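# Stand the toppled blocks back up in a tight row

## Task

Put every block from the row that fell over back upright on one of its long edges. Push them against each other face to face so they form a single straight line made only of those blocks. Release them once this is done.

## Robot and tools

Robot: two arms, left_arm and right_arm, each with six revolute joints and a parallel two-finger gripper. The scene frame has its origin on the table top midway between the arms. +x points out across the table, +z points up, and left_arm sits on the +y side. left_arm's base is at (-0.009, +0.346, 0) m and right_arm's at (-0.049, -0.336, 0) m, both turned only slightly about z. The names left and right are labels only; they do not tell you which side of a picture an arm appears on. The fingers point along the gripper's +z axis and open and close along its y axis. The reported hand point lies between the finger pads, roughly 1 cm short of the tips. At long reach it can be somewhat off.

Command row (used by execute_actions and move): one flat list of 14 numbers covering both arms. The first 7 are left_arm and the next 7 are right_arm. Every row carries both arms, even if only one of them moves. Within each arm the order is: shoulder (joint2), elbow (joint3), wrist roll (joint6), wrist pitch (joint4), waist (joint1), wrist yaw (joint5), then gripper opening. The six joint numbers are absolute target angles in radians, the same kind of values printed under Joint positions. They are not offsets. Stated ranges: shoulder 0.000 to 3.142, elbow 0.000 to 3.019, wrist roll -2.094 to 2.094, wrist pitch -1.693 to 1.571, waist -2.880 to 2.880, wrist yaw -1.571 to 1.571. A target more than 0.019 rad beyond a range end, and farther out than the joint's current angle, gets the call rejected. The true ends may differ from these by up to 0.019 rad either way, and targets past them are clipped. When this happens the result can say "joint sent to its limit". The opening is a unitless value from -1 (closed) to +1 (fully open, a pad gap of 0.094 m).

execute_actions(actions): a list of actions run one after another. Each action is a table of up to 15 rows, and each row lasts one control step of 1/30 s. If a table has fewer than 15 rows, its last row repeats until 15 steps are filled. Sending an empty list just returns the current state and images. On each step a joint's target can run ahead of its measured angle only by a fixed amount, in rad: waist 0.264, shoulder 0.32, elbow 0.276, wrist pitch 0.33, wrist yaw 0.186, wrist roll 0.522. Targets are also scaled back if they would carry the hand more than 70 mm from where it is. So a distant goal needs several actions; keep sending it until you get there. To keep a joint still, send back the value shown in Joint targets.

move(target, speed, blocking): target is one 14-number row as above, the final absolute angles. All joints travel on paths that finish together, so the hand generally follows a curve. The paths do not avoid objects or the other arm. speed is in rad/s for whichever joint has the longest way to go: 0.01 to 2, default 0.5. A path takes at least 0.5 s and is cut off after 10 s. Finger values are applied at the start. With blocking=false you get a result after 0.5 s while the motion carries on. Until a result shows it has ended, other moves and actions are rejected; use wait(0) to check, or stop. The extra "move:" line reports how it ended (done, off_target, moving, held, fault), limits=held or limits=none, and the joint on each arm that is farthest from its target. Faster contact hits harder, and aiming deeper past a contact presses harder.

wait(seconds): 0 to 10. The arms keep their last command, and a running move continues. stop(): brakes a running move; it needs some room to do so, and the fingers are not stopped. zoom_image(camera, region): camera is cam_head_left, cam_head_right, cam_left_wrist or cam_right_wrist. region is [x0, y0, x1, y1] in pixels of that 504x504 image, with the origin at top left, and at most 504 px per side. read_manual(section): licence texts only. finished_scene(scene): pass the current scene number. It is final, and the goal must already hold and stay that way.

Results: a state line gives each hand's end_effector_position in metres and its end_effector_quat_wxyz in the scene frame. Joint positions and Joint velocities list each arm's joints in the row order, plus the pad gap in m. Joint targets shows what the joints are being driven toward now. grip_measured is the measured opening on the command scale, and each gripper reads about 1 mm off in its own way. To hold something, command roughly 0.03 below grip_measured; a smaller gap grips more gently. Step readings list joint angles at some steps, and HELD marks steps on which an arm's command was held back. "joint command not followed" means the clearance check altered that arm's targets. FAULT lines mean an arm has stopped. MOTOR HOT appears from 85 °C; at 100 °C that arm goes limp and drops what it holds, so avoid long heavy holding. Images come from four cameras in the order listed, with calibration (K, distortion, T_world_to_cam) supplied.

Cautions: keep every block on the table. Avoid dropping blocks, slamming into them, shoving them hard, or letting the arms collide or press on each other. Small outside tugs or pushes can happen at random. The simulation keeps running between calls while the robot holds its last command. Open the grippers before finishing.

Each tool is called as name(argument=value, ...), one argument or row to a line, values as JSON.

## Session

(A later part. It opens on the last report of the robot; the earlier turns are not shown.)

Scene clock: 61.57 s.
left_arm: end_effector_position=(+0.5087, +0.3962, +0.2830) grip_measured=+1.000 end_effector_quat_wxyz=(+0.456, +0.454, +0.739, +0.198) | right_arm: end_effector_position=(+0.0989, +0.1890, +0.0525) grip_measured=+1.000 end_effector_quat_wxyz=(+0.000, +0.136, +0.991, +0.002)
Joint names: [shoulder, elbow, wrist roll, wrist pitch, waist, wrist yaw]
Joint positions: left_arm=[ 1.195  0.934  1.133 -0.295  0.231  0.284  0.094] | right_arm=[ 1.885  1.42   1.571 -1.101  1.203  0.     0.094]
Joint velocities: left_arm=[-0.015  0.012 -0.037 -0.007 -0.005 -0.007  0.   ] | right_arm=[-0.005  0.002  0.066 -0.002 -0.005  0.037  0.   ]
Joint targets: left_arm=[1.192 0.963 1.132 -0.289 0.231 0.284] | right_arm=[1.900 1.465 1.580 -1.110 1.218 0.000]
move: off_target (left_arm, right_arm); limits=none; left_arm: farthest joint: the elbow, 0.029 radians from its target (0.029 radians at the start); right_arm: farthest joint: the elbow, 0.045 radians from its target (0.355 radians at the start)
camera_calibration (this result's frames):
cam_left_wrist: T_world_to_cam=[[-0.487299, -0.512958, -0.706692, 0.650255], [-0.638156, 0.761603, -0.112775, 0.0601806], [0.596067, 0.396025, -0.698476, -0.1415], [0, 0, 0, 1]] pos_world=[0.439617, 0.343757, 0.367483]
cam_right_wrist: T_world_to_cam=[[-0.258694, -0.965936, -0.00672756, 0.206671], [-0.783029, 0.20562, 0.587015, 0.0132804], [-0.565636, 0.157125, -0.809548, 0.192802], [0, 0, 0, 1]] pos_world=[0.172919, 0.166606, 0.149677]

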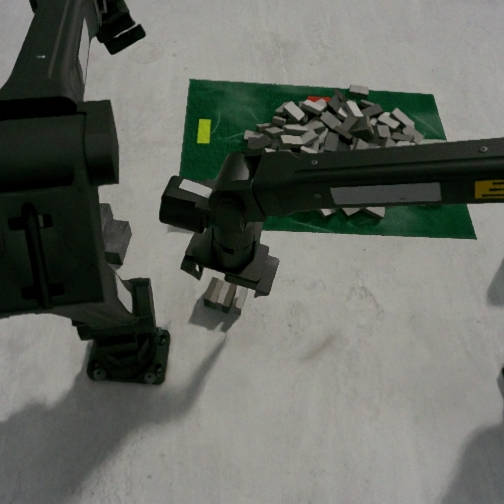

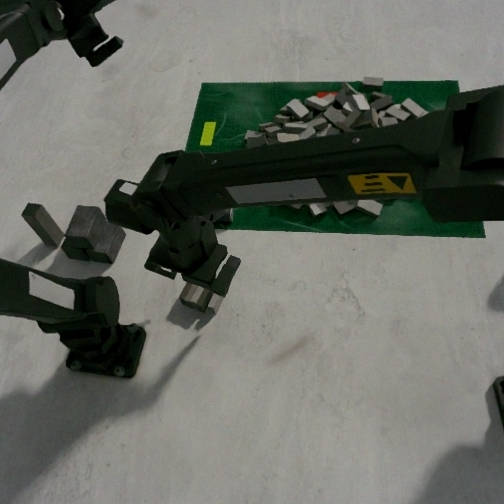

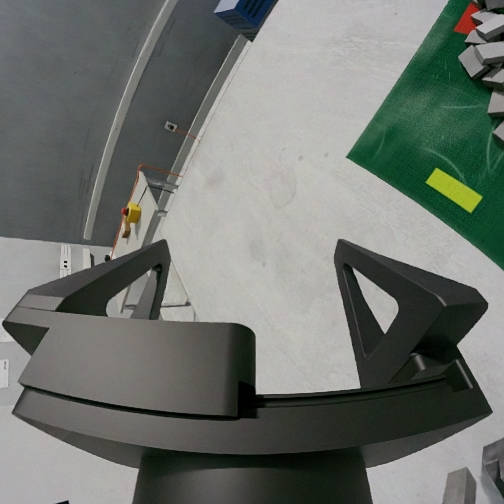

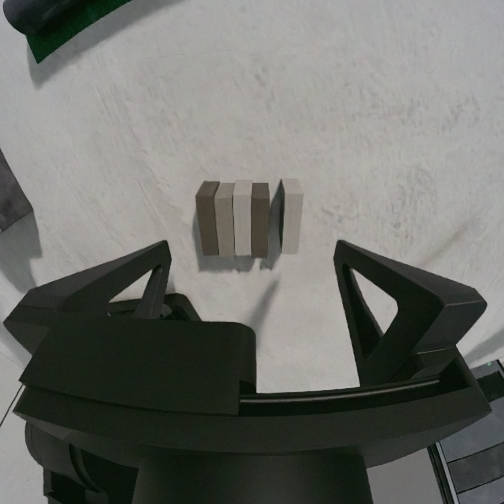

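move(
  target=[1.192,0.963,1.132,-0.289,0.231,0.284,1,1.962,1.39,1.58,-1.005,1.218,0,1],
  speed=0.2,
)

execute_actions(
  actions=[
    [[1.192,0.963,1.132,-0.289,0.231,0.284,1,1.962,1.39,1.58,-1.005,1.218,0,0.6]],
    [[1.192,0.963,1.132,-0.289,0.231,0.284,1,1.962,1.39,1.58,-1.005,1.218,0,0.4]],
    [[1.192,0.963,1.132,-0.289,0.231,0.284,1,1.962,1.39,1.58,-1.005,1.218,0,0.25]],
    [[1.192,0.963,1.132,-0.289,0.231,0.284,1,1.962,1.39,1.58,-1.005,1.218,0,0.12]],
  ],
)

Scene clock: 65.33 s.
left_arm: end_effector_position=(+0.5087, +0.3962, +0.2830) grip_measured=+1.000 end_effector_quat_wxyz=(+0.456, +0.454, +0.739, +0.198) | right_arm: end_effector_position=(+0.0995, +0.1910, +0.0099) grip_measured=+1.000 end_effector_quat_wxyz=(-0.000, +0.137, +0.991, -0.000)
Joint names: [shoulder, elbow, wrist roll, wrist pitch, waist, wrist yaw]
Joint positions: left_arm=[ 1.195  0.934  1.133 -0.295  0.231  0.284  0.094] | right_arm=[ 1.946  1.389  1.572 -1.014  1.203  0.     0.094]
Joint velocities: left_arm=[ 0.005  0.002 -0.007 -0.007 -0.005 -0.022  0.   ] | right_arm=[-0.005 -0.012  0.022 -0.007 -0.024  0.037  0.   ]
Joint targets: left_arm=[1.192 0.963 1.132 -0.289 0.231 0.284] | right_arm=[1.962 1.390 1.580 -1.005 1.218 0.000]
move: off_target (left_arm); limits=none; left_arm: farthest joint: the elbow, 0.029 radians from its target (0.029 radians at the start); right_arm: farthest joint: the shoulder, 0.016 radians from its target (0.077 radians at the start)
camera_calibration (this result's frames):
cam_left_wrist: T_world_to_cam=[[-0.487299, -0.512958, -0.706692, 0.650255], [-0.638156, 0.761603, -0.112775, 0.0601806], [0.596067, 0.396025, -0.698476, -0.1415], [0, 0, 0, 1]] pos_world=[0.439617, 0.343757, 0.367483]
cam_right_wrist: T_world_to_cam=[[-0.259437, -0.965759, -0.00138731, 0.208412], [-0.782023, 0.209236, 0.587078, 0.0375281], [-0.566685, 0.153395, -0.809529, 0.159128], [0, 0, 0, 1]] pos_world=[0.173593, 0.169014, 0.107076]

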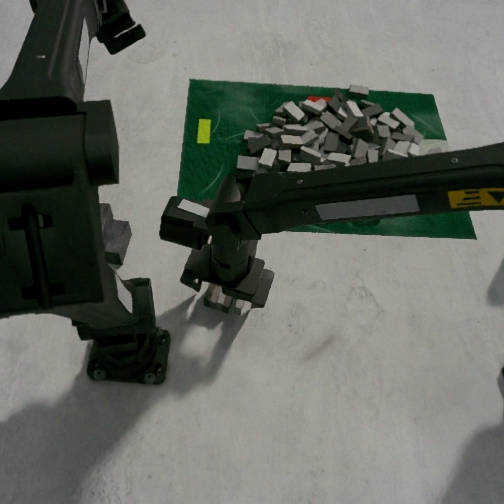

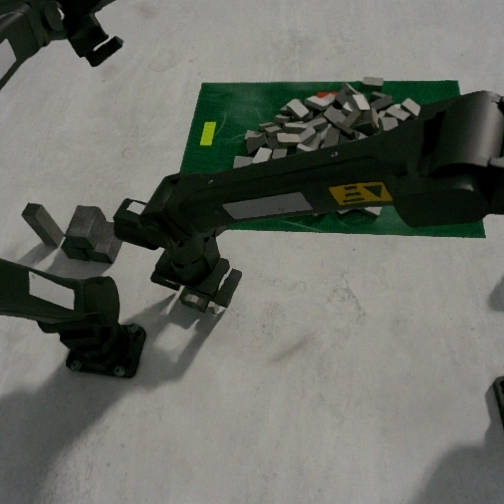

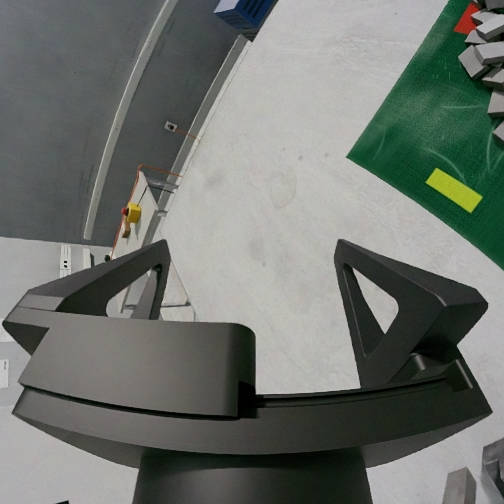

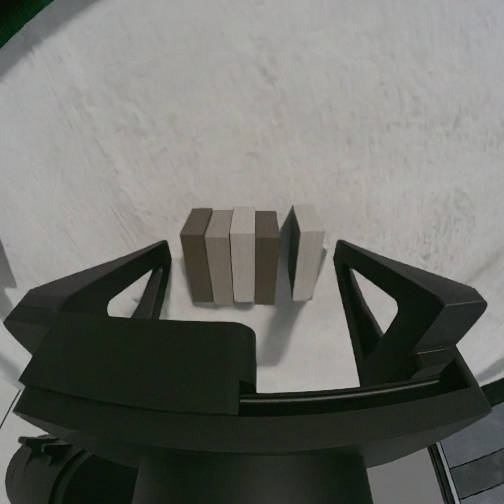

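Scene clock: 67.33 s.
left_arm: end_effector_position=(+0.5087, +0.3962, +0.2830) grip_measured=+1.000 end_effector_quat_wxyz=(+0.456, +0.454, +0.739, +0.198) | right_arm: end_effector_position=(+0.0999, +0.1924, +0.0099) grip_measured=+0.172 end_effector_quat_wxyz=(+0.000, +0.137, +0.991, +0.003)
Joint names: [shoulder, elbow, wrist roll, wrist pitch, waist, wrist yaw]
Joint positions: left_arm=[ 1.195  0.934  1.133 -0.295  0.231  0.284  0.094] | right_arm=[ 1.946  1.389  1.573 -1.008  1.203  0.     0.055]
Joint velocities: left_arm=[-0.015  0.002 -0.022 -0.012 -0.005 -0.081  0.   ] | right_arm=[ 0.015  0.002 -0.022  0.002 -0.005 -0.007  0.001]
Joint targets: left_arm=[1.192 0.963 1.132 -0.289 0.231 0.284] | right_arm=[1.962 1.390 1.580 -1.005 1.218 0.000]
Step readings (joint positions; steps 1 to 15: 1st action; 16 to 30: 2nd action; 31 to 45: 3rd action; 46 to 60: 4th action):
0: left_arm=[1.195 0.934 1.133 -0.295 0.231 0.284] | right_arm=[1.946 1.389 1.572 -1.014 1.203 0.000]
1: left_arm=[1.195 0.934 1.133 -0.295 0.231 0.284] | right_arm=[1.946 1.389 1.572 -1.014 1.203 0.000]
2: left_arm=[1.195 0.934 1.133 -0.295 0.231 0.284] | right_arm=[1.946 1.389 1.572 -1.014 1.203 0.000]
4: left_arm=[1.195 0.934 1.133 -0.295 0.231 0.284] | right_arm=[1.946 1.389 1.572 -1.014 1.203 0.000]
8: left_arm=[1.195 0.934 1.133 -0.295 0.231 0.284] | right_arm=[1.946 1.389 1.572 -1.014 1.203 0.000]
15: left_arm=[1.195 0.934 1.133 -0.295 0.231 0.284] | right_arm=[1.946 1.389 1.572 -1.014 1.203 0.000]
16: left_arm=[1.195 0.934 1.133 -0.295 0.231 0.284] | right_arm=[1.946 1.389 1.572 -1.014 1.203 0.000]
17: left_arm=[1.195 0.934 1.133 -0.295 0.231 0.284] | right_arm=[1.946 1.389 1.572 -1.014 1.203 0.000]
19: left_arm=[1.195 0.934 1.133 -0.295 0.231 0.284] | right_arm=[1.946 1.389 1.572 -1.014 1.203 0.000]
23: left_arm=[1.195 0.934 1.133 -0.295 0.231 0.284] | right_arm=[1.946 1.389 1.572 -1.014 1.203 0.000]
30: left_arm=[1.195 0.934 1.133 -0.295 0.231 0.284] | right_arm=[1.946 1.389 1.572 -1.014 1.203 0.000]
31: left_arm=[1.195 0.934 1.133 -0.295 0.231 0.284] | right_arm=[1.946 1.389 1.572 -1.014 1.203 0.000]
32: left_arm=[1.195 0.934 1.133 -0.295 0.231 0.284] | right_arm=[1.946 1.389 1.572 -1.012 1.203 0.000]
34: left_arm=[1.195 0.934 1.133 -0.295 0.231 0.284] | right_arm=[1.946 1.389 1.572 -1.010 1.203 0.000]
38: left_arm=[1.195 0.934 1.133 -0.295 0.231 0.284] | right_arm=[1.946 1.389 1.572 -1.010 1.203 0.000]
45: left_arm=[1.195 0.934 1.133 -0.295 0.231 0.284] | right_arm=[1.946 1.389 1.572 -1.010 1.203 0.000]
46: left_arm=[1.195 0.934 1.133 -0.295 0.231 0.284] | right_arm=[1.946 1.389 1.573 -1.009 1.203 0.000]
47: left_arm=[1.195 0.934 1.133 -0.295 0.231 0.284] | right_arm=[1.946 1.389 1.573 -1.008 1.203 0.000]
49: left_arm=[1.195 0.934 1.133 -0.295 0.231 0.284] | right_arm=[1.946 1.389 1.573 -1.008 1.203 0.000]
53: left_arm=[1.195 0.934 1.133 -0.295 0.231 0.284] | right_arm=[1.946 1.389 1.573 -1.008 1.203 0.000]
60: Joint positions above
camera_calibration (this result's frames):
cam_left_wrist: T_world_to_cam=[[-0.487299, -0.512958, -0.706692, 0.650255], [-0.638156, 0.761603, -0.112775, 0.0601806], [0.596067, 0.396025, -0.698476, -0.1415], [0, 0, 0, 1]] pos_world=[0.439617, 0.343757, 0.367483]
cam_right_wrist: T_world_to_cam=[[-0.260166, -0.965535, -0.00749054, 0.210003], [-0.782831, 0.206382, 0.587011, 0.0381718], [-0.565234, 0.158584, -0.809544, 0.157995], [0, 0, 0, 1]] pos_world=[0.173822, 0.169832, 0.107069]

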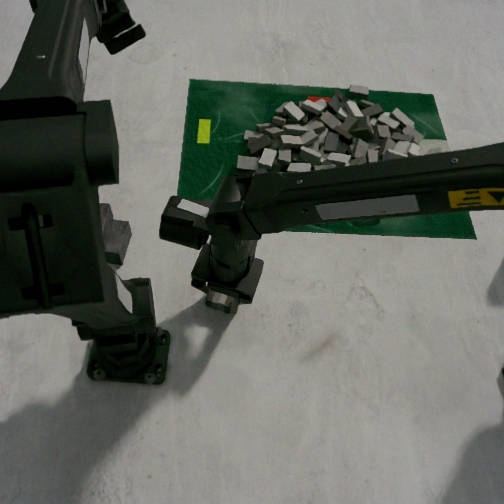

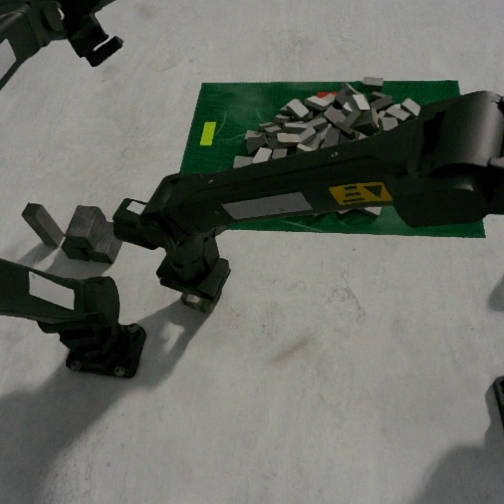

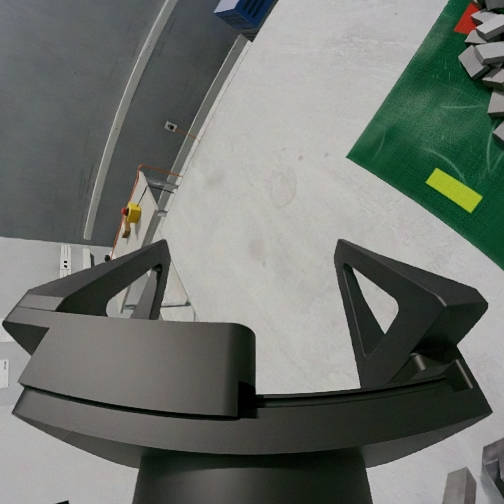

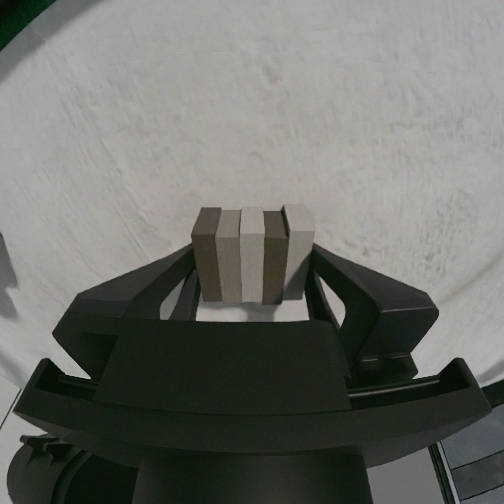

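execute_actions(
  actions=[
    [[1.192,0.963,1.132,-0.289,0.231,0.284,1,1.962,1.39,1.58,-1.005,1.218,0,0.6]],
  ],
)

move(
  target=[1.192,0.963,1.132,-0.289,0.231,0.284,1,1.84,1.39,1.58,-1.06,1.218,0,0.7],
  speed=0.3,
)

Scene clock: 68.63 s.
left_arm: end_effector_position=(+0.5087, +0.3962, +0.2830) grip_measured=+1.000 end_effector_quat_wxyz=(+0.456, +0.454, +0.739, +0.198) | right_arm: end_effector_position=(+0.0997, +0.1925, +0.0099) grip_measured=+0.597 end_effector_quat_wxyz=(+0.000, +0.137, +0.991, +0.003)
Joint names: [shoulder, elbow, wrist roll, wrist pitch, waist, wrist yaw]
Joint positions: left_arm=[ 1.195  0.934  1.133 -0.295  0.231  0.284  0.094] | right_arm=[ 1.946  1.389  1.573 -1.008  1.203  0.     0.075]
Joint velocities: left_arm=[ 0.005 -0.007 -0.022 -0.007 -0.015  0.037  0.   ] | right_arm=[-0.015  0.022 -0.022  0.012  0.015 -0.007 -0.001]
Joint targets: left_arm=[1.192 0.963 1.132 -0.289 0.231 0.284] | right_arm=[1.962 1.390 1.580 -1.005 1.218 0.000]
Step readings (joint positions):
0: left_arm=[1.195 0.934 1.133 -0.295 0.231 0.284] | right_arm=[1.946 1.389 1.573 -1.008 1.203 0.000]
1: left_arm=[1.195 0.934 1.133 -0.295 0.231 0.284] | right_arm=[1.946 1.389 1.573 -1.008 1.203 0.000]
2: left_arm=[1.195 0.934 1.133 -0.295 0.231 0.284] | right_arm=[1.946 1.389 1.573 -1.008 1.203 0.000]
4: left_arm=[1.195 0.934 1.133 -0.295 0.231 0.284] | right_arm=[1.946 1.389 1.573 -1.008 1.203 0.000]
8: left_arm=[1.195 0.934 1.133 -0.295 0.231 0.284] | right_arm=[1.946 1.389 1.573 -1.008 1.203 0.000]
15: Joint positions above
camera_calibration (this result's frames):
cam_left_wrist: T_world_to_cam=[[-0.487299, -0.512958, -0.706692, 0.650255], [-0.638156, 0.761603, -0.112775, 0.0601806], [0.596067, 0.396025, -0.698476, -0.1415], [0, 0, 0, 1]] pos_world=[0.439617, 0.343757, 0.367483]
cam_right_wrist: T_world_to_cam=[[-0.260166, -0.965535, -0.00749056, 0.210005], [-0.78283, 0.206382, 0.587013, 0.0380021], [-0.565235, 0.158585, -0.809543, 0.157872], [0, 0, 0, 1]] pos_world=[0.17362, 0.169888, 0.107069]

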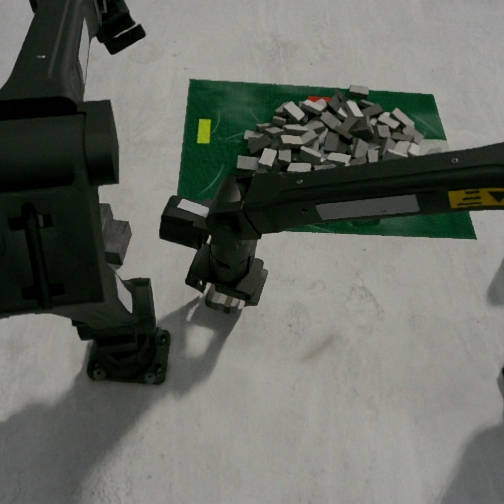

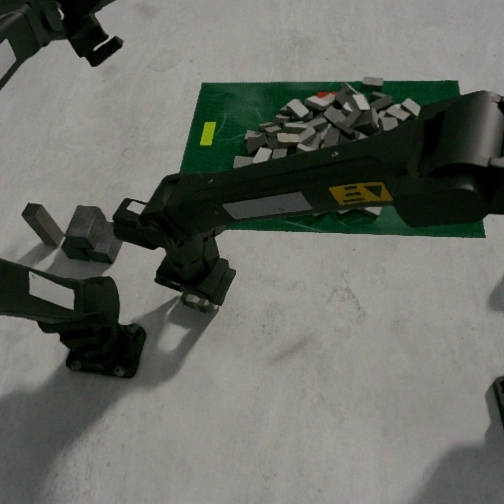

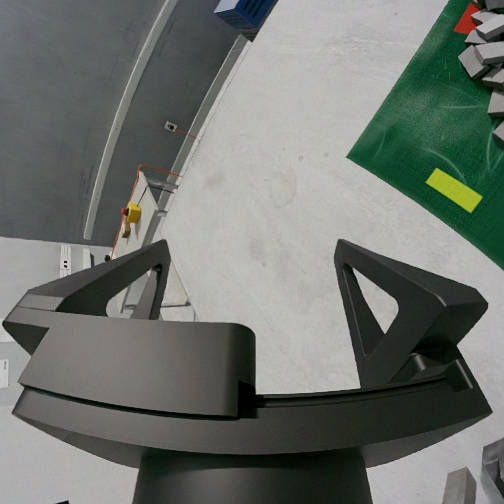

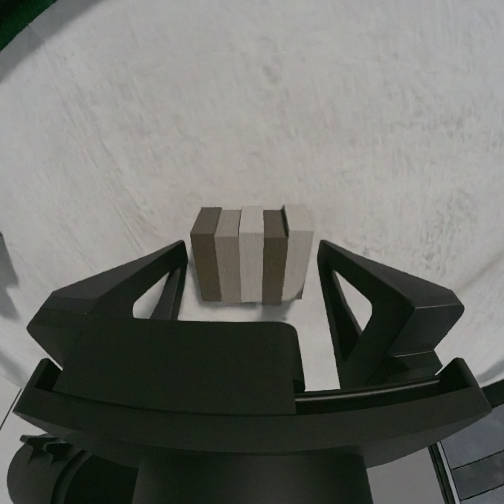

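Scene clock: 69.50 s.
left_arm: end_effector_position=(+0.5087, +0.3962, +0.2830) grip_measured=+1.000 end_effector_quat_wxyz=(+0.456, +0.454, +0.739, +0.198) | right_arm: end_effector_position=(+0.0997, +0.1924, +0.0725) grip_measured=+0.697 end_effector_quat_wxyz=(+0.005, +0.137, +0.990, +0.040)
Joint names: [shoulder, elbow, wrist roll, wrist pitch, waist, wrist yaw]
Joint positions: left_arm=[ 1.195  0.934  1.133 -0.295  0.231  0.284  0.094] | right_arm=[ 1.827  1.389  1.573 -1.052  1.203  0.     0.08 ]
Joint velocities: left_arm=[-0.015 -0.007 -0.051 -0.017 -0.005 -0.007  0.   ] | right_arm=[-0.015 -0.032  0.066 -0.012 -0.005 -0.037  0.   ]
Joint targets: left_arm=[1.192 0.963 1.132 -0.289 0.231 0.284] | right_arm=[1.840 1.390 1.580 -1.060 1.218 -0.000]
move: off_target (left_arm); limits=none; left_arm: farthest joint: the elbow, 0.029 radians from its target (0.029 radians at the start); right_arm: farthest joint: the waist, 0.015 radians from its target (0.015 radians at the start)
camera_calibration (this result's frames):
cam_left_wrist: T_world_to_cam=[[-0.487299, -0.512958, -0.706692, 0.650255], [-0.638156, 0.761603, -0.112775, 0.0601806], [0.596067, 0.396025, -0.698476, -0.1415], [0, 0, 0, 1]] pos_world=[0.439617, 0.343757, 0.367483]
cam_right_wrist: T_world_to_cam=[[-0.259237, -0.962215, -0.083304, 0.215217], [-0.794824, 0.163545, 0.584387, 0.0108861], [-0.548682, 0.217707, -0.807188, 0.195348], [0, 0, 0, 1]] pos_world=[0.171629, 0.162776, 0.169249]

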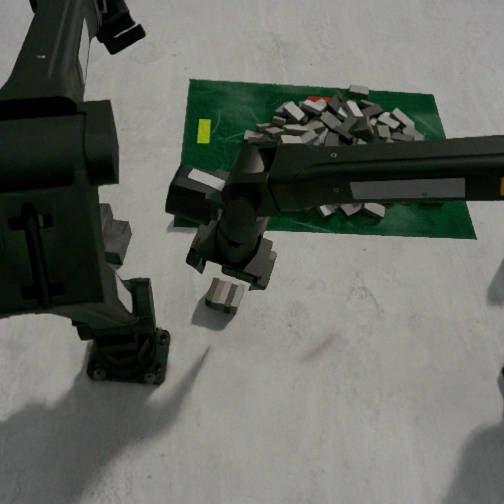

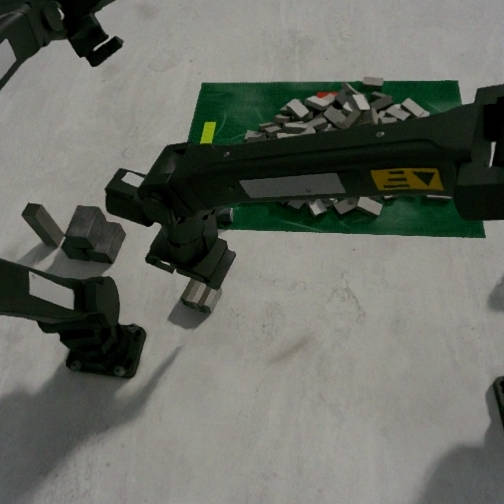

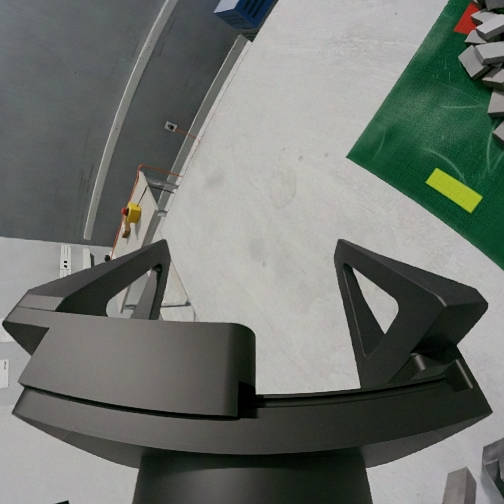

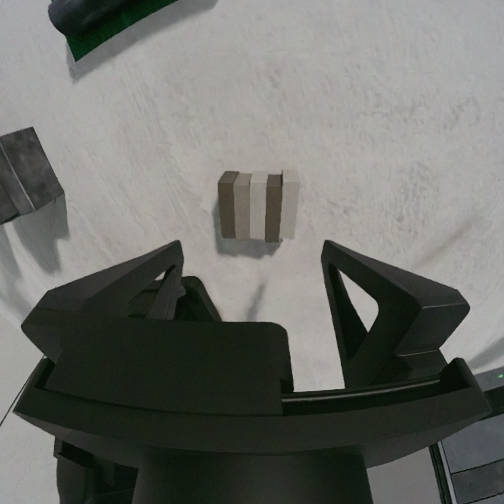

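finished_scene(
  scene=2,
)

The scene is finished: the task was done.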